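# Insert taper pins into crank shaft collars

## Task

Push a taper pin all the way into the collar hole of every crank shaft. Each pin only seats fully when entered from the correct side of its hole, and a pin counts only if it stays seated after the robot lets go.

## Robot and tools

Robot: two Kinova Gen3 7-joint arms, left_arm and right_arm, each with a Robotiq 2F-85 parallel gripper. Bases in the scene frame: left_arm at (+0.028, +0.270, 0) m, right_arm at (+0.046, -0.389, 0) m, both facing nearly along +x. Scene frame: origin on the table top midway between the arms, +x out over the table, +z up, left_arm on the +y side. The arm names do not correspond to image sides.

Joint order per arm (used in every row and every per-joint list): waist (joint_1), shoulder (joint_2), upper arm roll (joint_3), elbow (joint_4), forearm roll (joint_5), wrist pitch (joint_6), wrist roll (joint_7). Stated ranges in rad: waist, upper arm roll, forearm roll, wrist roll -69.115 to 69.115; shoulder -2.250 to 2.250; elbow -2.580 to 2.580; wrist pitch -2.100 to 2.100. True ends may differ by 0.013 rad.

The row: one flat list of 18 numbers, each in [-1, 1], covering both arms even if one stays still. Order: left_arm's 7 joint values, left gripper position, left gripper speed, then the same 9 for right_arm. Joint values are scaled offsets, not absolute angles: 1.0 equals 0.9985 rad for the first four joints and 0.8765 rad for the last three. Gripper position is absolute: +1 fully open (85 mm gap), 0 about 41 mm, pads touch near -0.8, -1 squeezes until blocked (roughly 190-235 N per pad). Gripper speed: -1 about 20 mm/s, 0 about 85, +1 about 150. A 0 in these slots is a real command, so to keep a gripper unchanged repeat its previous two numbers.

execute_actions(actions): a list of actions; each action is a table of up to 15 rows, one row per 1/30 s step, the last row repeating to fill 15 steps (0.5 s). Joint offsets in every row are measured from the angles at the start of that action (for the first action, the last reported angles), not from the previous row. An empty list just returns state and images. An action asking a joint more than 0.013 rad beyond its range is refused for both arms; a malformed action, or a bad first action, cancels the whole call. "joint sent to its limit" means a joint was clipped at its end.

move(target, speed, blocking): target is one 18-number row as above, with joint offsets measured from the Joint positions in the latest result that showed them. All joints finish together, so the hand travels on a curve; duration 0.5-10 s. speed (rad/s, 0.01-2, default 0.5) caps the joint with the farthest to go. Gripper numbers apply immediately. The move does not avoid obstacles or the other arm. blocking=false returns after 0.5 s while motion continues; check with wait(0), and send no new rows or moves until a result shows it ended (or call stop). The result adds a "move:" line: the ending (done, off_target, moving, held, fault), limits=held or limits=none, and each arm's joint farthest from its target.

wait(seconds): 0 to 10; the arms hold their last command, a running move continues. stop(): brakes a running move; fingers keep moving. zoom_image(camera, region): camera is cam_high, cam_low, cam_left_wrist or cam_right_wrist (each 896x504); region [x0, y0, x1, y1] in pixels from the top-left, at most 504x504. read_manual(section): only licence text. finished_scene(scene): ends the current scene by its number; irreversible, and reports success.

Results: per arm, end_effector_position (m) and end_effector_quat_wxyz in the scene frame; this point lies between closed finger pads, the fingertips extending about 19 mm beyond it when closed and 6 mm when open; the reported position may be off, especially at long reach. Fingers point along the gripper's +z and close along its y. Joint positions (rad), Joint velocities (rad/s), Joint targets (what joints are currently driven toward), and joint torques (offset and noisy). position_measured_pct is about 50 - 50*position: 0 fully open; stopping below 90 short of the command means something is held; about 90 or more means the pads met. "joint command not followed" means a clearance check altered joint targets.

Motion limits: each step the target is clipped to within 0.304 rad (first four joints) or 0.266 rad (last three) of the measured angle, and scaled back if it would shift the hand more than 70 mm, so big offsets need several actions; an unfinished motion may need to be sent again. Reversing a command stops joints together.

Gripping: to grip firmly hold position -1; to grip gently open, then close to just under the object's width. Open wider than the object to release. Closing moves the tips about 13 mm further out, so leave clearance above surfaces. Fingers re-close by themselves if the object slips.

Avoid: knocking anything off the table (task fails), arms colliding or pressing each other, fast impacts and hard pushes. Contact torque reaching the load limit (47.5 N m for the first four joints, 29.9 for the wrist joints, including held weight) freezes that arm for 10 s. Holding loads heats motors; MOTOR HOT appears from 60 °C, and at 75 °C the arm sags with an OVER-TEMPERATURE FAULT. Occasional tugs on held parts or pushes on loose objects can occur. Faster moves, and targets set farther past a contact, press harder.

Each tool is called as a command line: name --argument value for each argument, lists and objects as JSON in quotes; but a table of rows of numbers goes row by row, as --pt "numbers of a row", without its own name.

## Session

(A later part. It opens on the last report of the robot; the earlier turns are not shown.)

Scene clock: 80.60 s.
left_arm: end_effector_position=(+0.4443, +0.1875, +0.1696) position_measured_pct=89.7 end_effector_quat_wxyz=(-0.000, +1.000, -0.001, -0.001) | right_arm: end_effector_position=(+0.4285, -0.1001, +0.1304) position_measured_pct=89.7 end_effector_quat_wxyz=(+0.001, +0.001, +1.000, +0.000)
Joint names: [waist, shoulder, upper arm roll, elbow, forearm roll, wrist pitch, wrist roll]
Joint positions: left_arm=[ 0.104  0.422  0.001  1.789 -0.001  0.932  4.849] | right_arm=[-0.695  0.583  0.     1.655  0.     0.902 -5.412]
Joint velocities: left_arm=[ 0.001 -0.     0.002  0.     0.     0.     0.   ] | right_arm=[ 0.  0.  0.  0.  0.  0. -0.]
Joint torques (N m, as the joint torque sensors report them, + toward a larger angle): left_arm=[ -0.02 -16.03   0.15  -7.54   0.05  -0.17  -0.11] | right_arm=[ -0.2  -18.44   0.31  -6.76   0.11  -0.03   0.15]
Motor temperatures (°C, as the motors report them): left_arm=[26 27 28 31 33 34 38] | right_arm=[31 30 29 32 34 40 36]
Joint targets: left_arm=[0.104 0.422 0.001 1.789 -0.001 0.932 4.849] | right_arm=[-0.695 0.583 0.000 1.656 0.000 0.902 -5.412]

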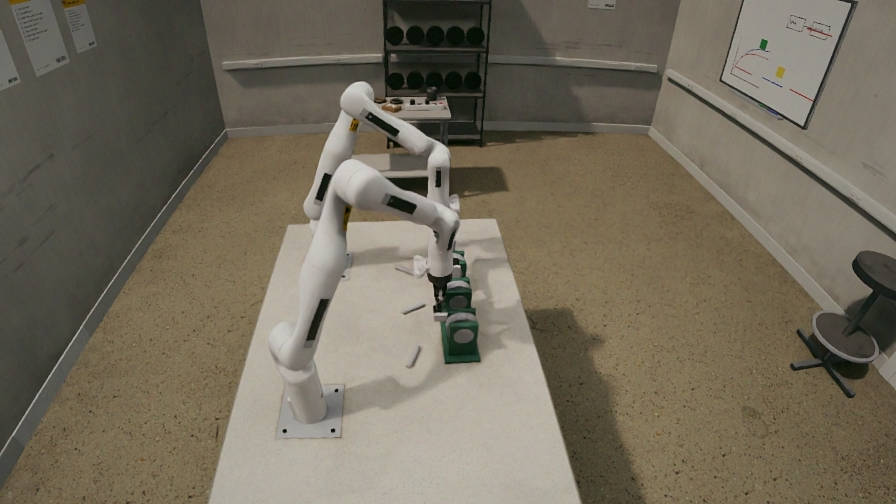

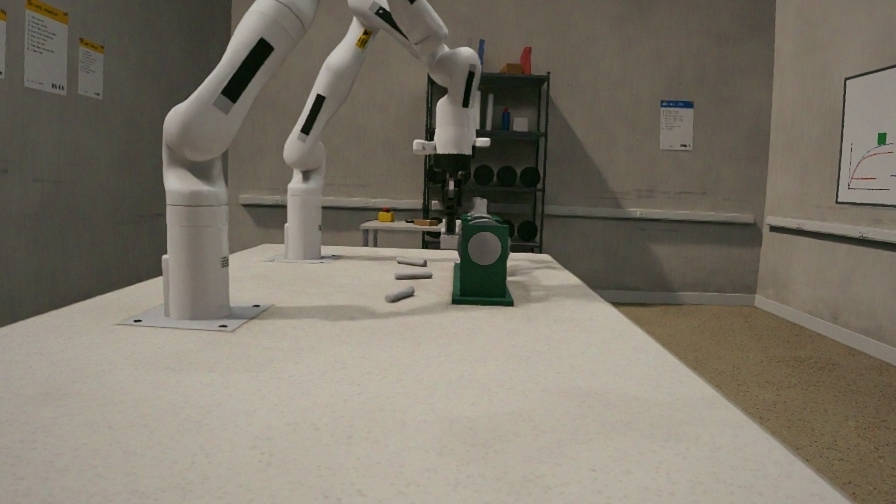

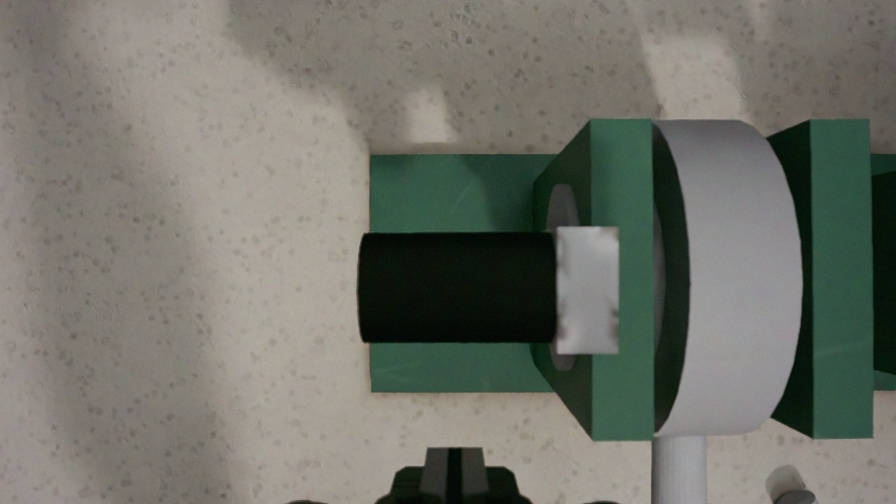

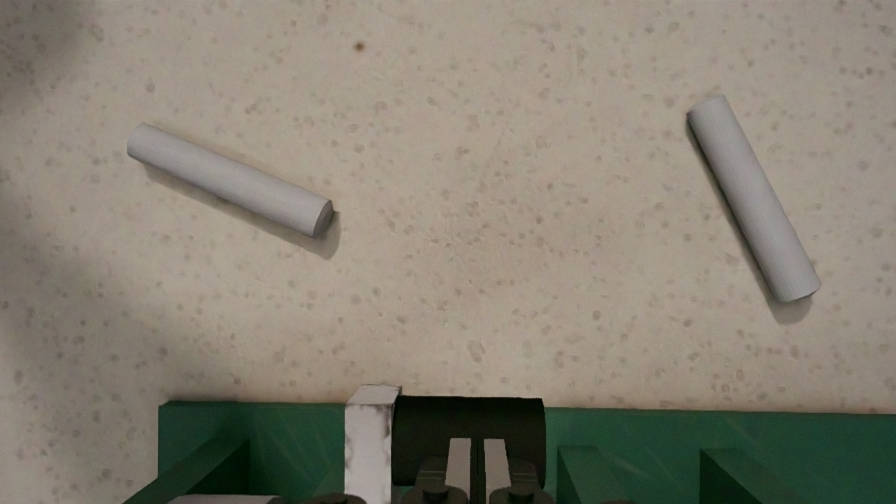

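move --target '[-0.0194,0.1445,0,-0.2377,0,0.1045,-0.023,-0.8,0,0.0177,-0.1747,0,0.1956,0,-0.022,0.7,-0.8,0]' --speed 0.6

move --target '[-0.0082,0.076,0,-0.1427,0,0.076,-0.009,-0.8,0,0,0.1085,0,0.2326,0,-0.3886,0.674,-0.1,0]' --speed 0.6

Scene clock: 82.77 s.
left_arm: end_effector_position=(+0.5149, +0.1870, +0.1649) position_measured_pct=89.7 end_effector_quat_wxyz=(-0.000, +1.000, -0.001, -0.001) | right_arm: end_effector_position=(+0.3798, -0.1504, +0.1599) position_measured_pct=89.7 end_effector_quat_wxyz=(-0.000, -0.293, +0.956, -0.000)
Joint names: [waist, shoulder, upper arm roll, elbow, forearm roll, wrist pitch, wrist roll]
Joint positions: left_arm=[ 0.085  0.566  0.001  1.553 -0.001  1.024  4.829] | right_arm=[-0.677  0.409  0.     1.851  0.     0.883 -4.799]
Joint velocities: left_arm=[ 0.     0.003 -0.002 -0.001 -0.    -0.001 -0.   ] | right_arm=[ 0.    -0.004  0.001 -0.002  0.     0.     0.   ]
Joint torques (N m, as the joint torque sensors report them, + toward a larger angle): left_arm=[ -0.49 -19.54  -0.12  -8.72  -0.06  -0.6   -0.02] | right_arm=[ -0.08 -15.97   0.64  -6.6    0.39   0.26   0.23]
Motor temperatures (°C, as the motors report them): left_arm=[26 27 28 31 33 34 38] | right_arm=[31 30 29 32 34 40 36]
Joint targets: left_arm=[0.085 0.566 0.001 1.552 -0.001 1.023 4.829] | right_arm=[-0.677 0.408 0.000 1.851 0.000 0.883 -4.799]
move: done; limits=none; left_arm: farthest joint: the waist, 0.001 radians from its target (0.020 radians at the start); right_arm: farthest joint: the waist, 0.000 radians from its target (0.018 radians at the start)

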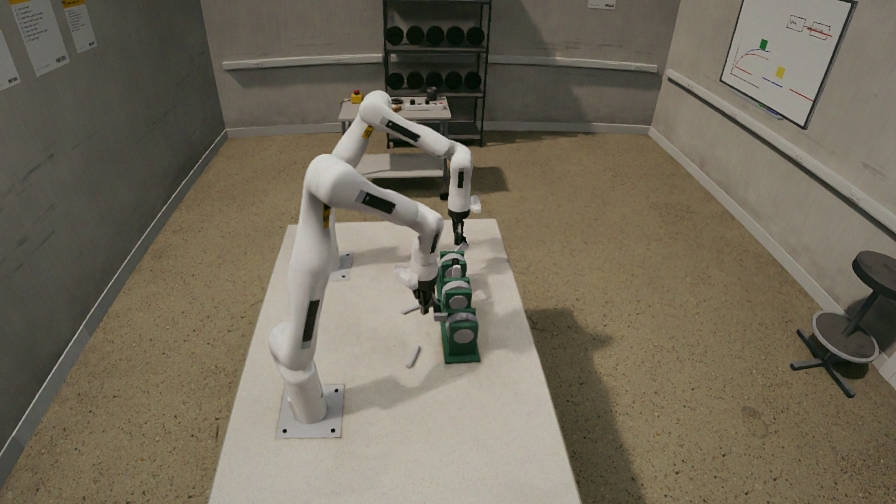

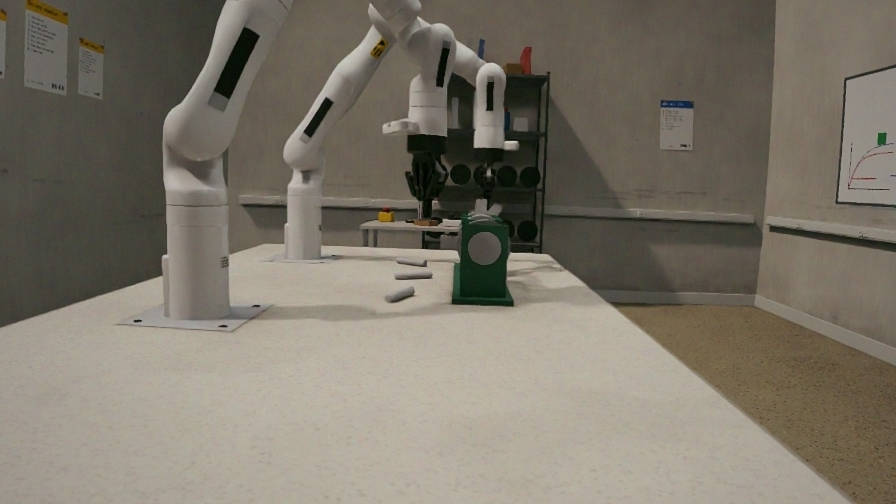

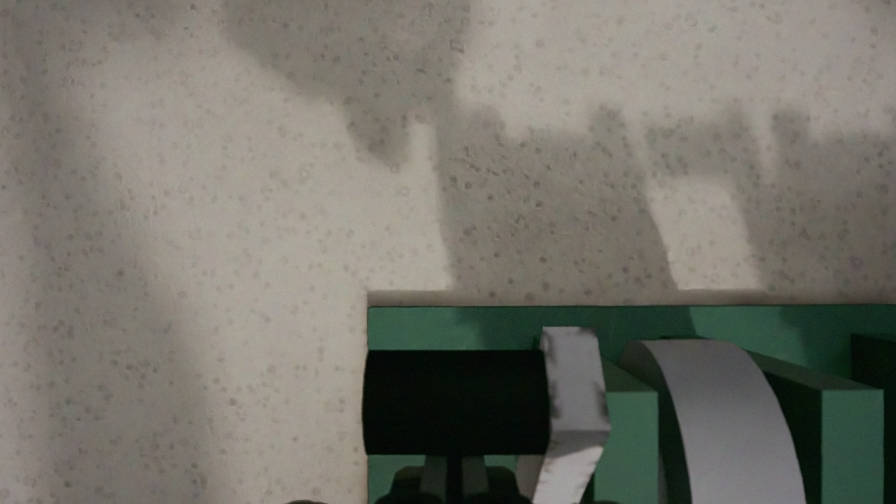

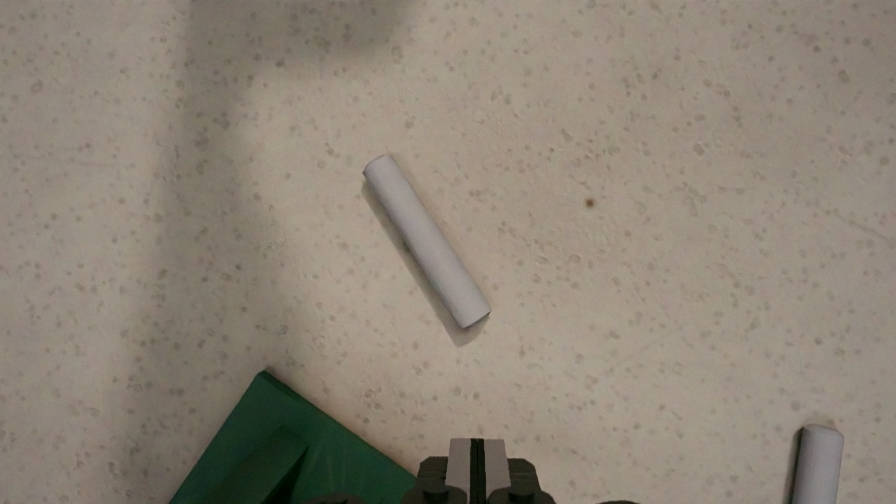

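Scene clock: 84.17 s.
left_arm: end_effector_position=(+0.5520, +0.1870, +0.1652) position_measured_pct=89.7 end_effector_quat_wxyz=(-0.000, +1.000, -0.001, -0.000) | right_arm: end_effector_position=(+0.3488, -0.1754, +0.0700) position_measured_pct=54.8 end_effector_quat_wxyz=(-0.000, -0.558, +0.830, -0.000)
Joint names: [waist, shoulder, upper arm roll, elbow, forearm roll, wrist pitch, wrist roll]
Joint positions: left_arm=[ 0.077  0.641  0.001  1.41  -0.001  1.091  4.821] | right_arm=[-0.677  0.517  0.     2.083  0.     0.542 -4.208]
Joint velocities: left_arm=[-0.     0.    -0.001 -0.001  0.    -0.     0.   ] | right_arm=[-0.     0.002  0.001  0.002  0.     0.     0.   ]
Joint torques (N m, as the joint torque sensors report them, + toward a larger angle): left_arm=[ -0.18 -20.36  -0.14  -8.37  -0.04  -0.37  -0.6 ] | right_arm=[ -0.12 -14.86   0.63  -4.08   0.2    0.15   0.09]
Motor temperatures (°C, as the motors report them): left_arm=[26 27 28 31 33 34 38] | right_arm=[31 30 29 32 34 40 36]
Joint targets: left_arm=[0.077 0.642 0.001 1.410 -0.001 1.091 4.821] | right_arm=[-0.677 0.517 0.000 2.083 0.000 0.542 -4.208]
move: done; limits=none; left_arm: farthest joint: the waist, 0.000 radians from its target (0.009 radians at the start); right_arm: farthest joint: the shoulder, 0.001 radians from its target (0.109 radians at the start)

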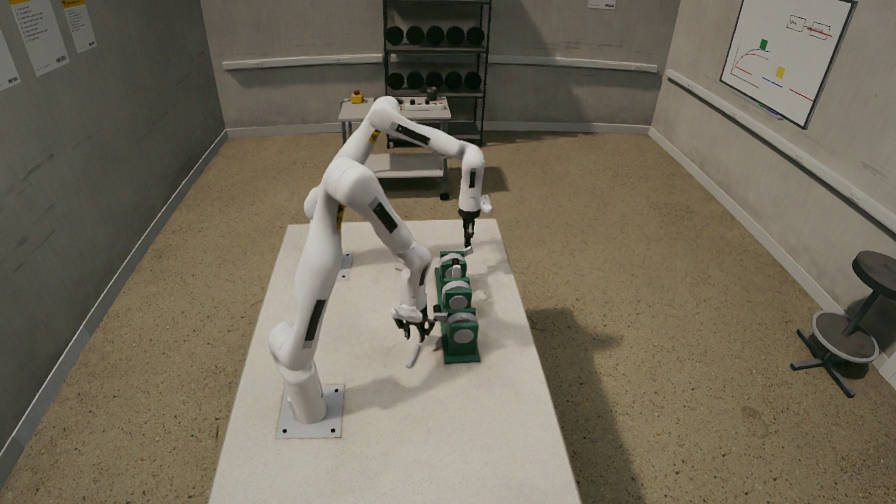

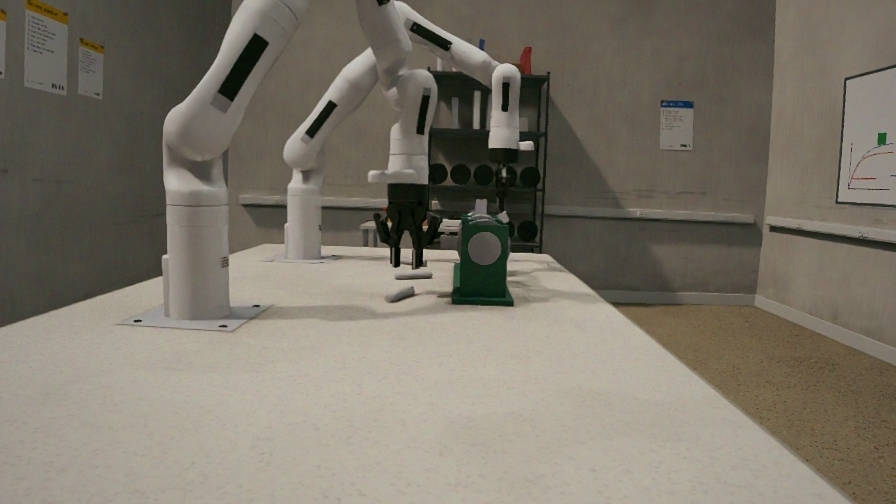

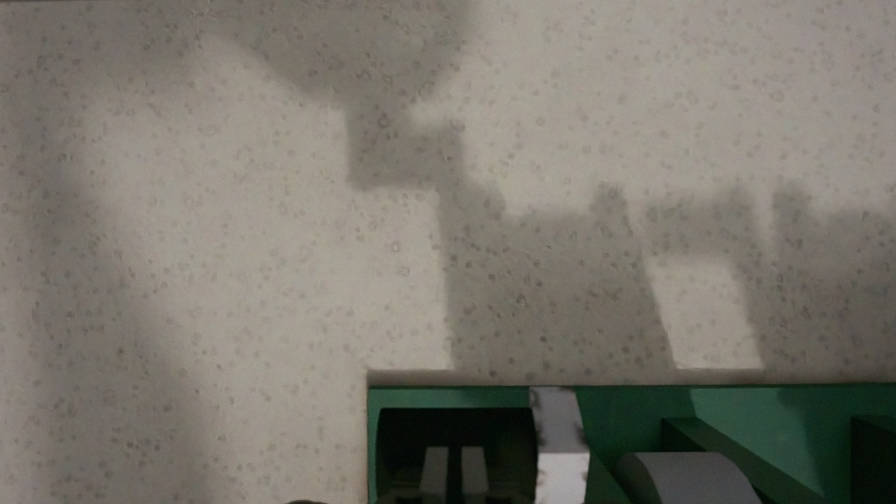

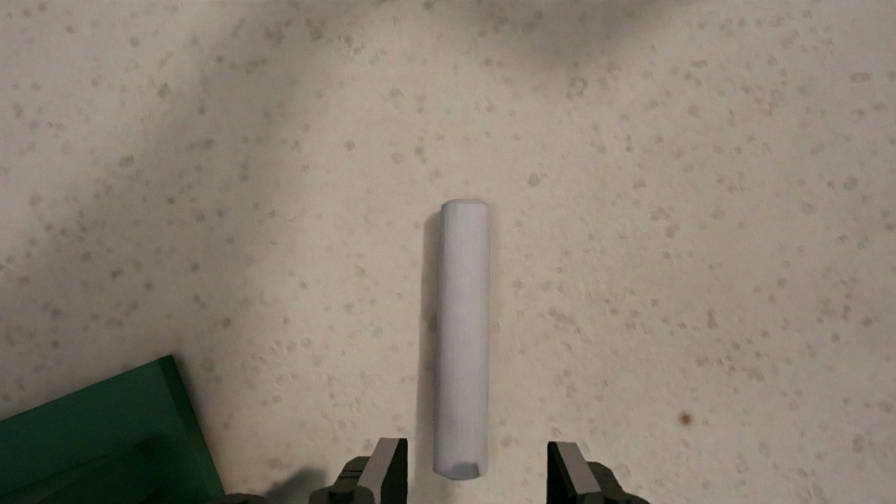

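move --target '[-0.002,0.057,0,0.0176,0,-0.086,-0.002,-0.8,0,0.0115,0.113,0,0.0204,0,-0.1526,0.013,-0.1,0]' --speed 0.25

execute_actions --actions '[[[0,0,0,0,0,0,0,-0.8,0,0,0,0,0,0,0,0,-1,0]]]'

Scene clock: 85.50 s.
left_arm: end_effector_position=(+0.5596, +0.1872, +0.1303) position_measured_pct=89.7 end_effector_quat_wxyz=(+0.000, +1.000, -0.001, +0.000) | right_arm: end_effector_position=(+0.3535, -0.1771, +0.0253) position_measured_pct=54.8 end_effector_quat_wxyz=(+0.000, -0.558, +0.830, -0.000)
Joint names: [waist, shoulder, upper arm roll, elbow, forearm roll, wrist pitch, wrist roll]
Joint positions: left_arm=[ 0.075  0.698  0.001  1.428 -0.001  1.016  4.819] | right_arm=[-0.666  0.629  0.     2.103  0.     0.409 -4.196]
Joint velocities: left_arm=[-0. -0.  0. -0.  0.  0. -0.] | right_arm=[ 0.     0.002  0.001 -0.    -0.     0.     0.   ]
Joint torques (N m, as the joint torque sensors report them, + toward a larger angle): left_arm=[ -0.24 -21.06  -0.15  -7.74   0.05  -0.42   0.07] | right_arm=[ -0.41 -15.73   0.59  -3.45   0.03   0.07  -0.21]
Motor temperatures (°C, as the motors report them): left_arm=[26 27 28 31 33 34 38] | right_arm=[31 30 29 32 34 40 36]
Joint targets: left_arm=[0.075 0.698 0.001 1.428 -0.001 1.015 4.819] | right_arm=[-0.666 0.630 0.000 2.103 0.000 0.409 -4.196]
move: done; limits=none; left_arm: farthest joint: the waist, 0.000 radians from its target (0.002 radians at the start); right_arm: farthest joint: the shoulder, 0.001 radians from its target (0.113 radians at the start)

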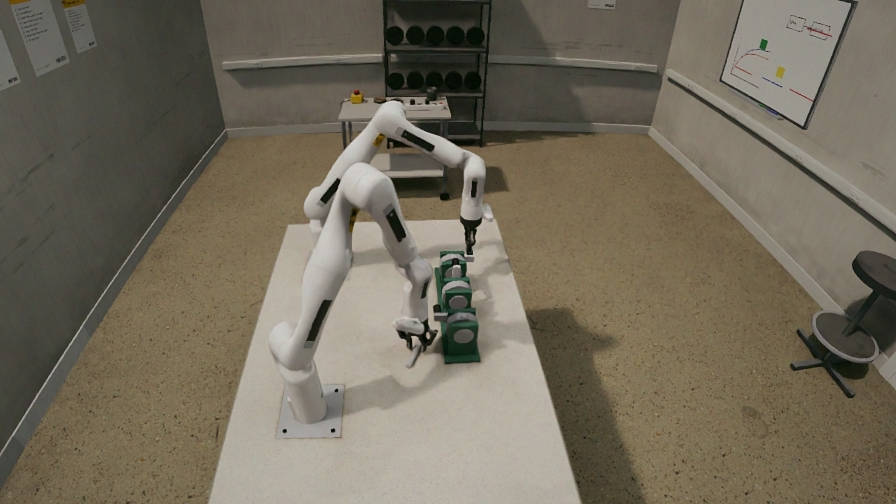

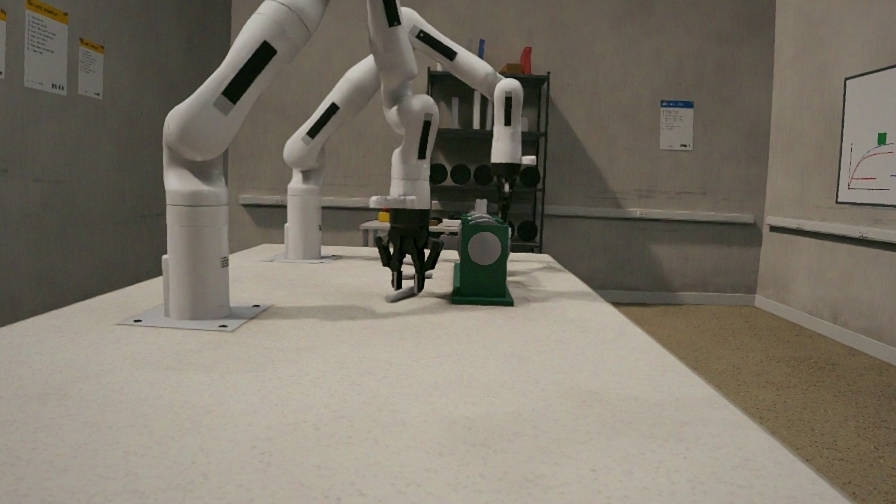

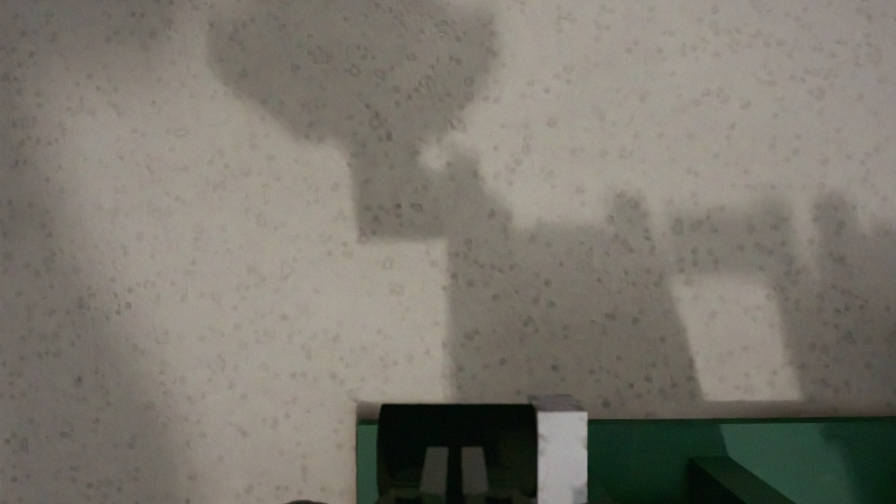

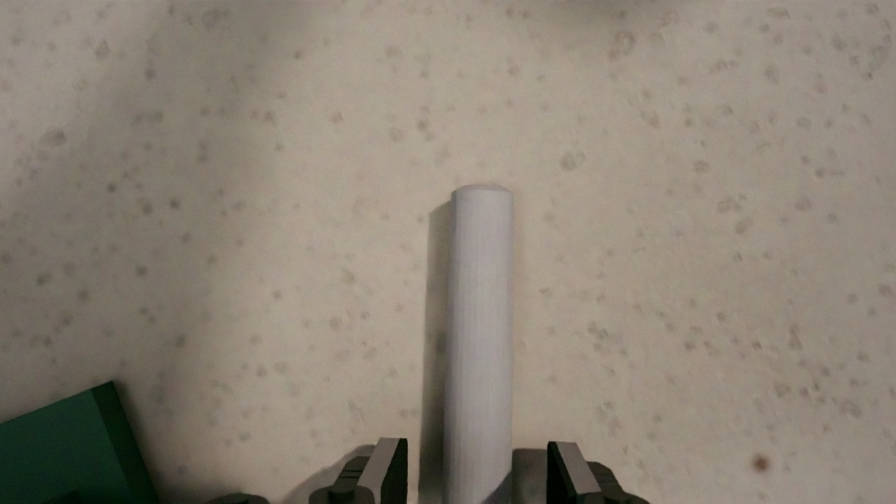

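Scene clock: 86.00 s.
left_arm: end_effector_position=(+0.5597, +0.1872, +0.1303) position_measured_pct=89.7 end_effector_quat_wxyz=(+0.000, +1.000, -0.001, +0.000) | right_arm: end_effector_position=(+0.3535, -0.1771, +0.0257) position_measured_pct=77.8 end_effector_quat_wxyz=(+0.001, -0.558, +0.830, -0.000)
Joint names: [waist, shoulder, upper arm roll, elbow, forearm roll, wrist pitch, wrist roll]
Joint positions: left_arm=[ 0.075  0.698  0.001  1.428 -0.001  1.016  4.819] | right_arm=[-0.666  0.628  0.     2.103  0.     0.409 -4.196]
Joint velocities: left_arm=[ 0.001 -0.     0.     0.    -0.    -0.001 -0.   ] | right_arm=[ 0.     0.001  0.001  0.001  0.     0.    -0.   ]
Joint torques (N m, as the joint torque sensors report them, + toward a larger angle): left_arm=[ -0.21 -21.91   0.14  -8.04  -0.24  -0.27  -0.23] | right_arm=[ -0.13 -14.94   0.8   -3.34   0.1   -0.17   0.01]
Motor temperatures (°C, as the motors report them): left_arm=[26 27 28 31 33 34 38] | right_arm=[31 30 29 32 34 40 36]
Joint targets: left_arm=[0.075 0.698 0.001 1.428 -0.001 1.016 4.819] | right_arm=[-0.666 0.629 0.000 2.103 0.000 0.409 -4.196]

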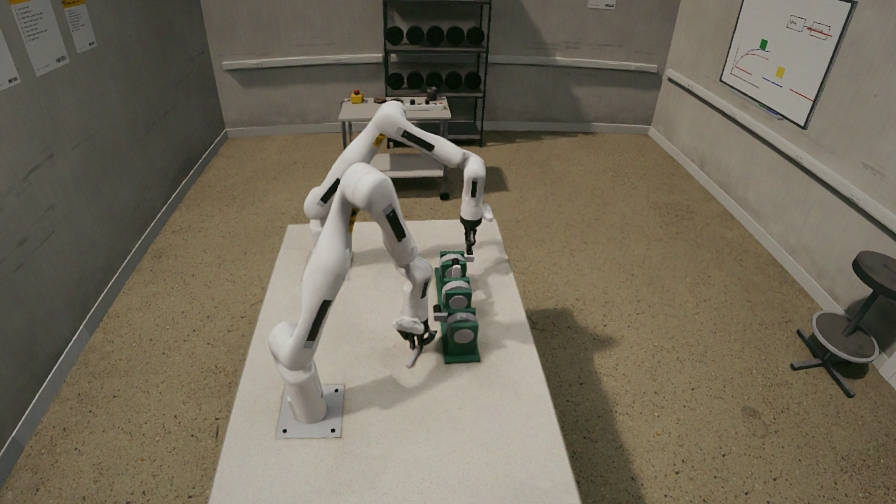

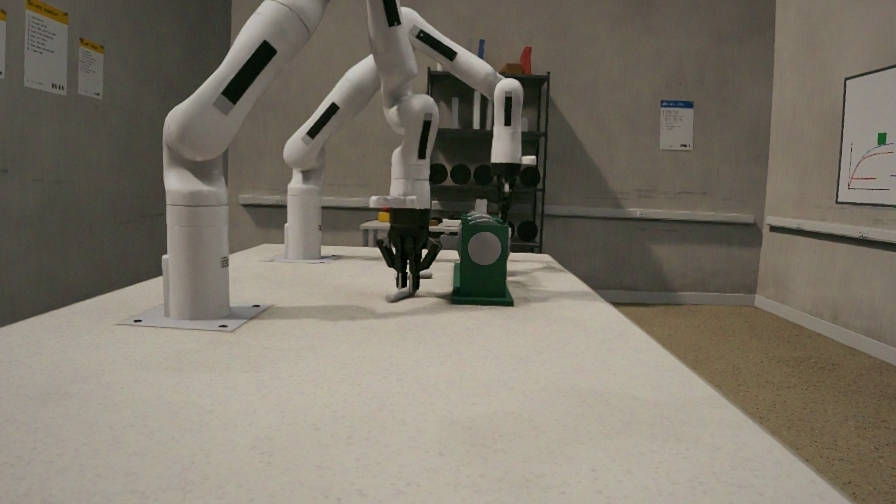

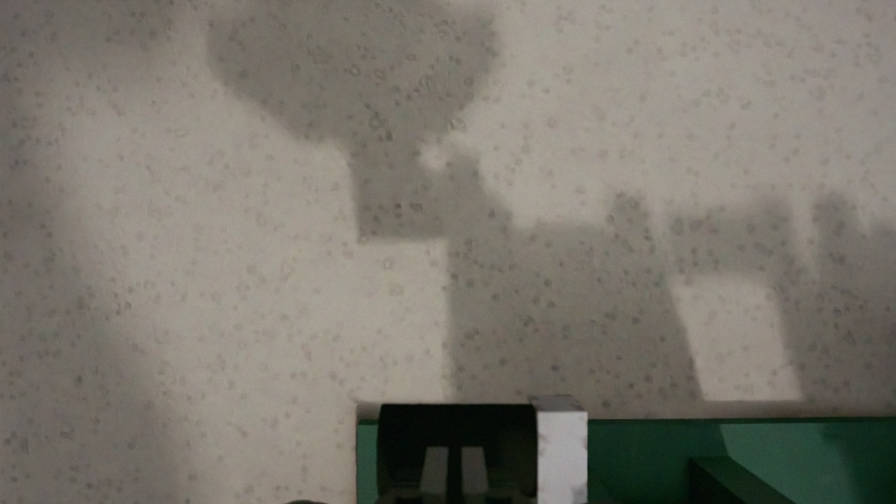

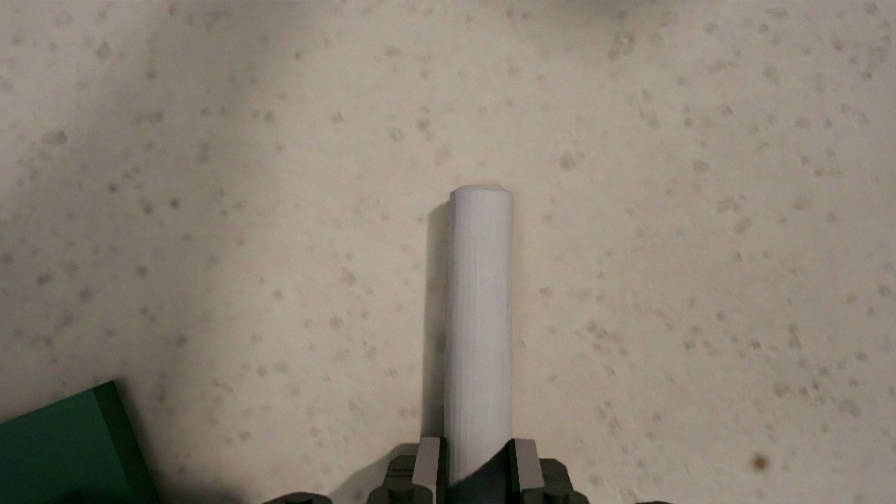

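move --target '[0.119,-0.3543,0,0.224,0,0.148,0.136,-0.8,0,-0.2326,-0.2543,0,-0.0613,0,0.3613,0.977,-1,0]' --speed 0.8

move --target '[0,0,0,0,0,0,0,-0.8,0,-0.0715,0.1796,0,-0.2738,0,0.1074,0.908,-1,0]' --speed 0.8

Scene clock: 88.70 s.
left_arm: end_effector_position=(+0.4398, +0.1494, +0.2400) position_measured_pct=89.7 end_effector_quat_wxyz=(-0.000, +1.000, -0.001, +0.000) | right_arm: end_effector_position=(+0.2899, -0.1204, +0.1299) position_measured_pct=77.8 end_effector_quat_wxyz=(+0.000, +0.907, -0.421, +0.000)
Joint names: [waist, shoulder, upper arm roll, elbow, forearm roll, wrist pitch, wrist roll]
Joint positions: left_arm=[ 0.194  0.344  0.001  1.651 -0.001  1.145  4.938] | right_arm=[-0.898  0.374  0.     2.042  0.     0.726 -3.34 ]
Joint velocities: left_arm=[ 0.    -0.002  0.001  0.     0.     0.    -0.   ] | right_arm=[-0.002 -0.002 -0.    -0.001  0.    -0.    -0.   ]
Joint torques (N m, as the joint torque sensors report them, + toward a larger angle): left_arm=[ -0.16 -15.76   0.07  -8.86  -0.24   0.13  -0.32] | right_arm=[  0.18 -14.21   0.5   -6.09   0.09   0.03   0.07]
Motor temperatures (°C, as the motors report them): left_arm=[26 27 28 31 33 34 38] | right_arm=[31 30 29 32 34 40 36]
Joint targets: left_arm=[0.194 0.344 0.001 1.651 -0.001 1.145 4.938] | right_arm=[-0.898 0.374 0.000 2.042 0.000 0.726 -3.340]
move: done; limits=none; left_arm: farthest joint: the waist, 0.000 radians from its target (0.119 radians at the start); right_arm: farthest joint: the waist, 0.000 radians from its target (0.232 radians at the start)

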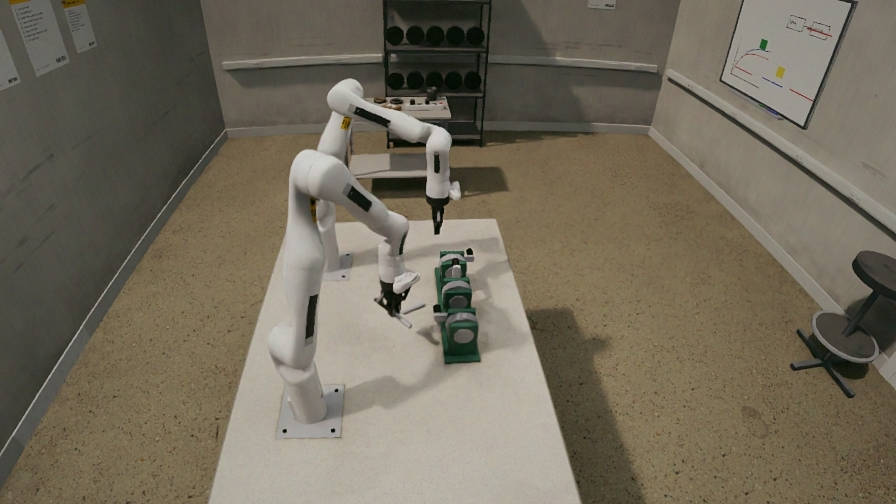

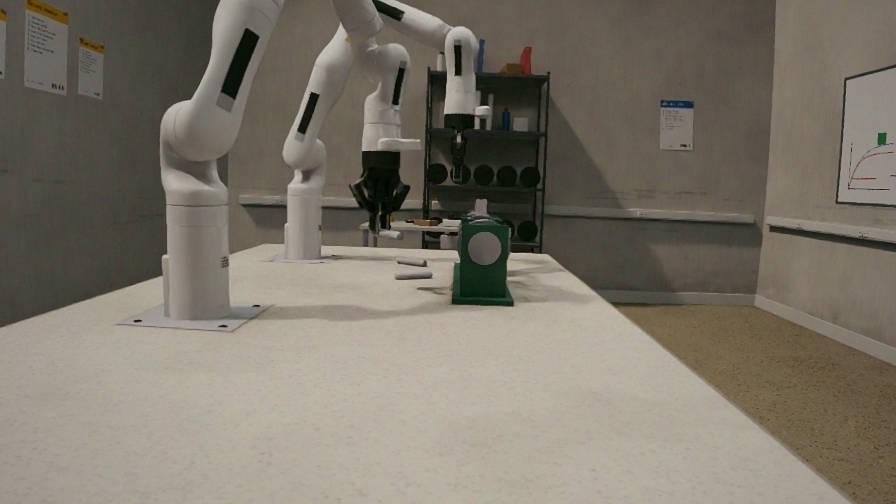

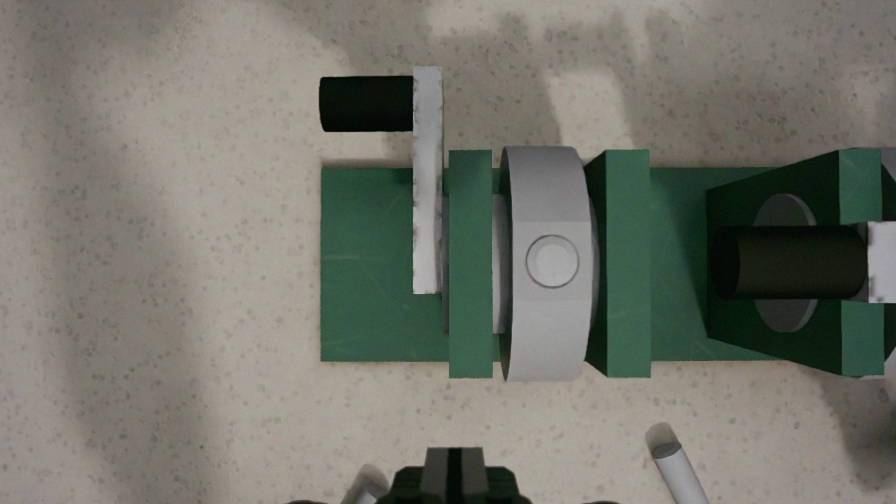

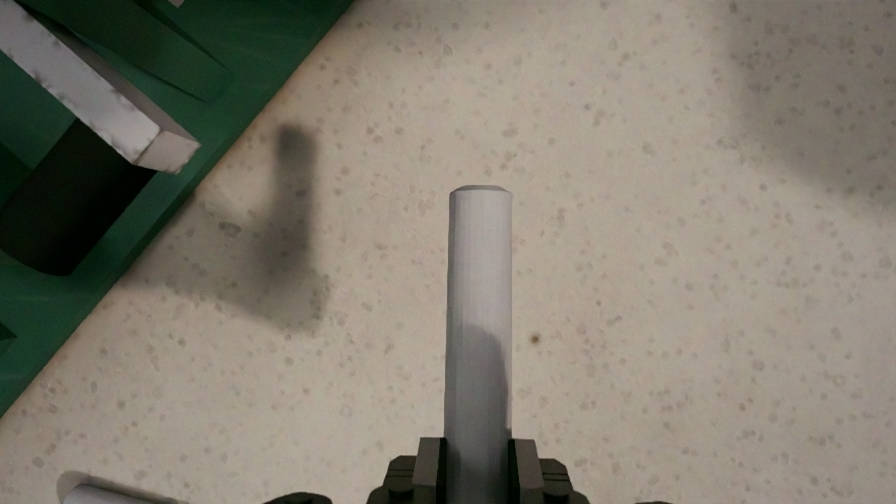

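Scene clock: 90.17 s.
left_arm: end_effector_position=(+0.4398, +0.1494, +0.2400) position_measured_pct=89.7 end_effector_quat_wxyz=(-0.000, +1.000, -0.001, +0.000) | right_arm: end_effector_position=(+0.3201, -0.0305, +0.1169) position_measured_pct=77.8 end_effector_quat_wxyz=(+0.000, +1.000, -0.001, -0.000)
Joint names: [waist, shoulder, upper arm roll, elbow, forearm roll, wrist pitch, wrist roll]
Joint positions: left_arm=[ 0.194  0.344  0.001  1.651 -0.001  1.145  4.938] | right_arm=[-0.969  0.553  0.     1.769  0.     0.82  -2.544]
Joint velocities: left_arm=[-0.     0.001 -0.002 -0.    -0.     0.001  0.   ] | right_arm=[-0.001  0.002  0.001 -0.     0.     0.001 -0.   ]
Joint torques (N m, as the joint torque sensors report them, + toward a larger angle): left_arm=[ -0.09 -15.38  -0.09  -8.94   0.11  -0.22  -0.16] | right_arm=[ -0.3  -18.71   0.7   -6.55   0.15   0.14  -0.01]
Motor temperatures (°C, as the motors report them): left_arm=[26 27 28 31 33 34 38] | right_arm=[31 30 29 32 34 40 36]
Joint targets: left_arm=[0.194 0.344 0.001 1.651 -0.001 1.145 4.938] | right_arm=[-0.969 0.553 0.000 1.769 0.000 0.820 -2.544]
move: done; limits=none; left_arm: farthest joint: the waist, 0.000 radians from its target (0.000 radians at the start); right_arm: farthest joint: the waist, 0.000 radians from its target (0.071 radians at the start)

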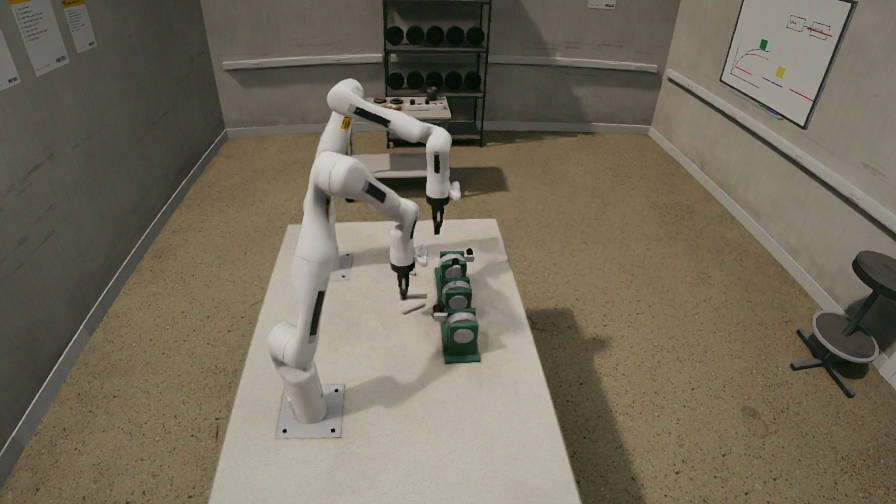

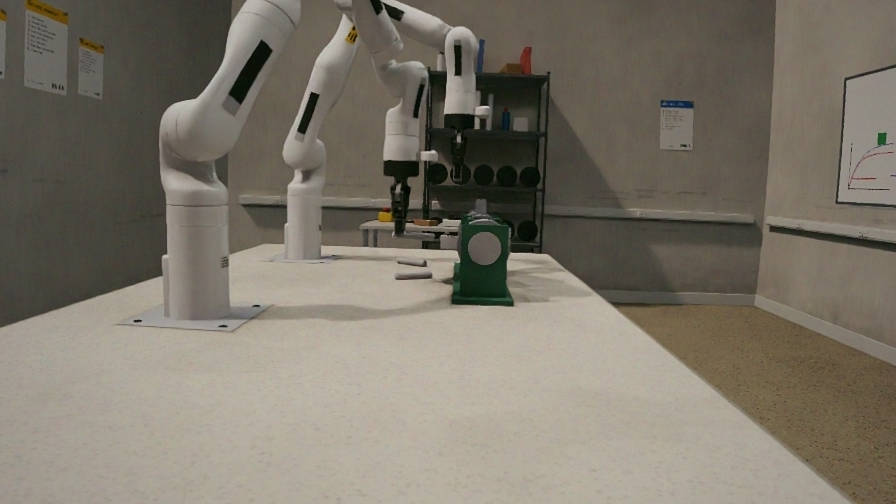

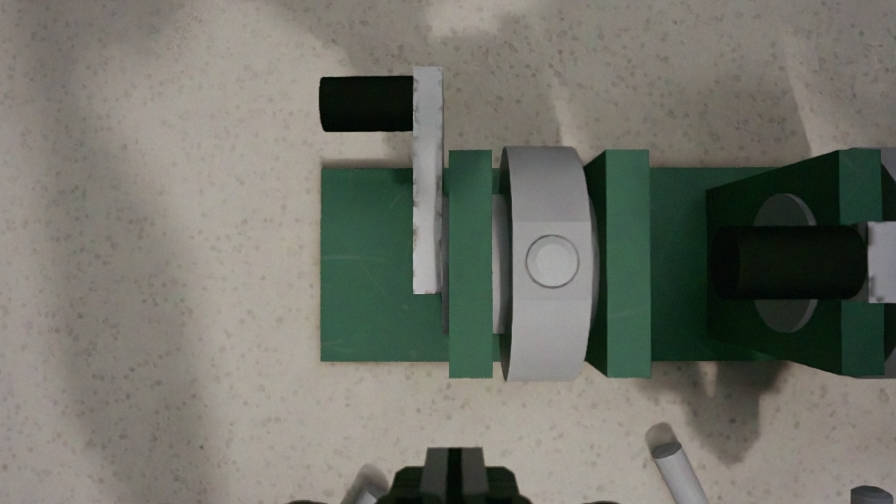

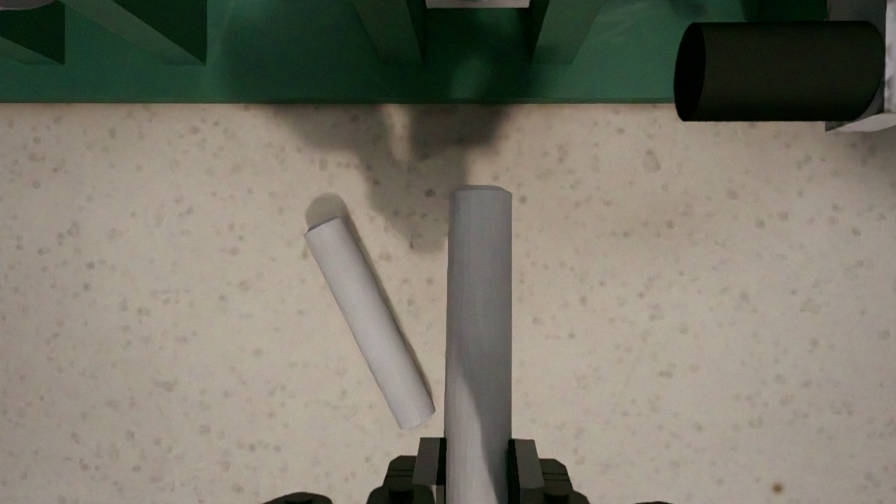

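move --target '[0,0,0,0,0,0,0,-0.8,0,0.0767,0.0526,0,-0.104,0,0.0584,0.0876,-1,0]' --speed 0.3

zoom_image --camera "cam_right_wrist" --region '[380,60,580,260]'

Scene clock: 91.30 s.
left_arm: end_effector_position=(+0.4398, +0.1494, +0.2400) position_measured_pct=89.7 end_effector_quat_wxyz=(-0.000, +1.000, -0.001, +0.000) | right_arm: end_effector_position=(+0.3649, -0.0295, +0.1171) position_measured_pct=77.8 end_effector_quat_wxyz=(+0.000, +1.000, -0.000, +0.000)
Joint names: [waist, shoulder, upper arm roll, elbow, forearm roll, wrist pitch, wrist roll]
Joint positions: left_arm=[ 0.194  0.344  0.001  1.651 -0.001  1.145  4.938] | right_arm=[-0.893  0.605  0.     1.665  0.     0.871 -2.467]
Joint velocities: left_arm=[-0.001 -0.    -0.001  0.001 -0.    -0.001 -0.   ] | right_arm=[ 0.004  0.002  0.    -0.     0.    -0.    -0.   ]
Joint torques (N m, as the joint torque sensors report them, + toward a larger angle): left_arm=[  0.35 -15.72  -0.53  -8.82   0.13  -0.44  -0.1 ] | right_arm=[  0.3  -19.65   0.72  -7.21   0.14   0.13   0.19]
Motor temperatures (°C, as the motors report them): left_arm=[26 27 28 31 33 34 38] | right_arm=[31 30 29 32 34 40 36]
Joint targets: left_arm=[0.194 0.344 0.001 1.651 -0.001 1.145 4.938] | right_arm=[-0.893 0.606 0.000 1.665 0.000 0.871 -2.467]
move: done; limits=none; left_arm: farthest joint: the waist, 0.000 radians from its target (0.000 radians at the start); right_arm: farthest joint: the waist, 0.001 radians from its target (0.077 radians at the start)

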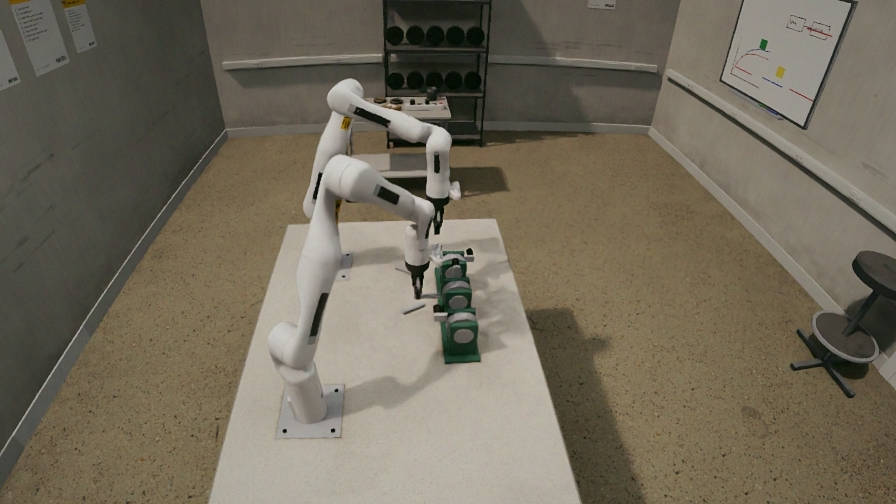

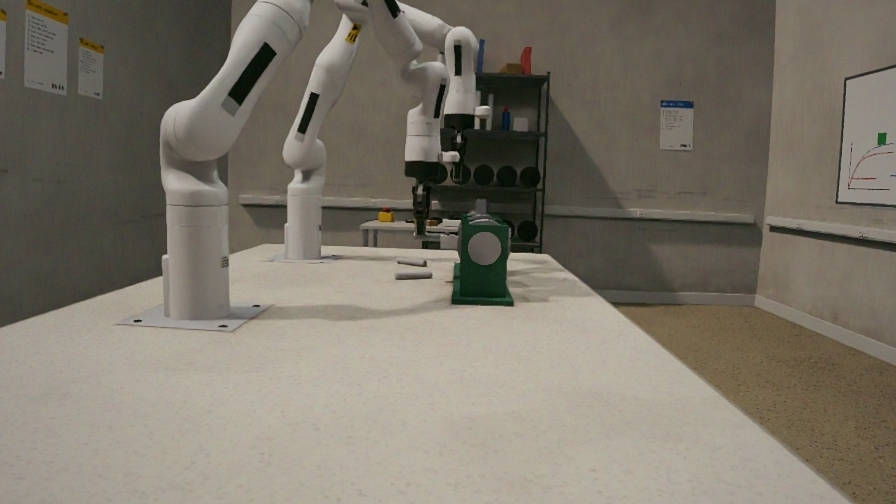

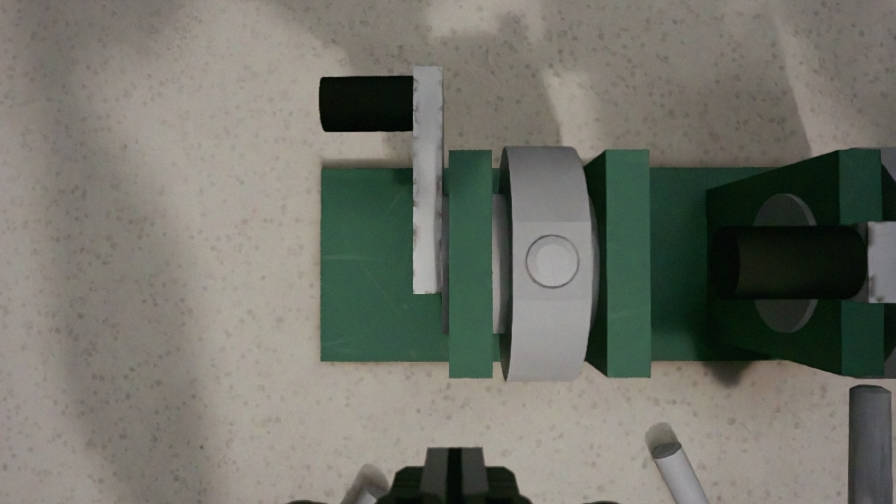

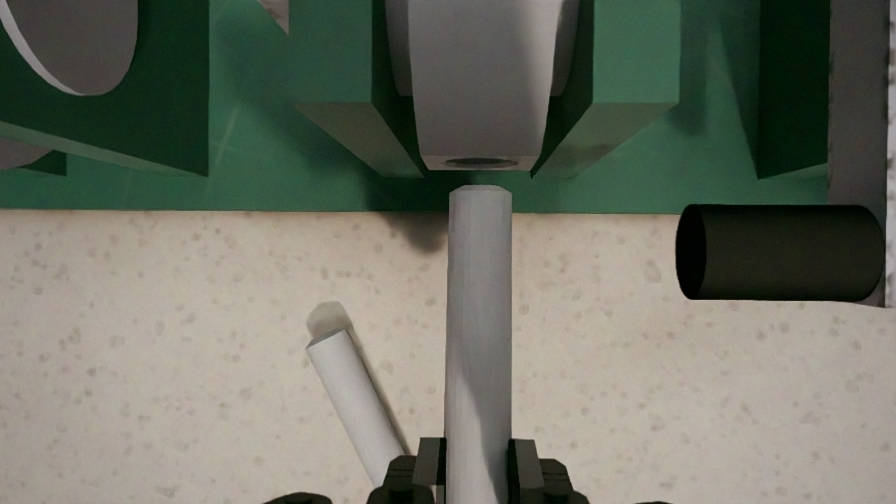

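Region (380, 60, 580, 260) of cam_right_wrist's 896x504 image, scaled by 2.520.

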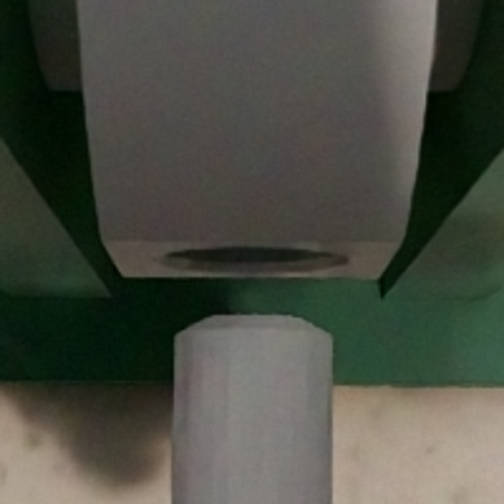

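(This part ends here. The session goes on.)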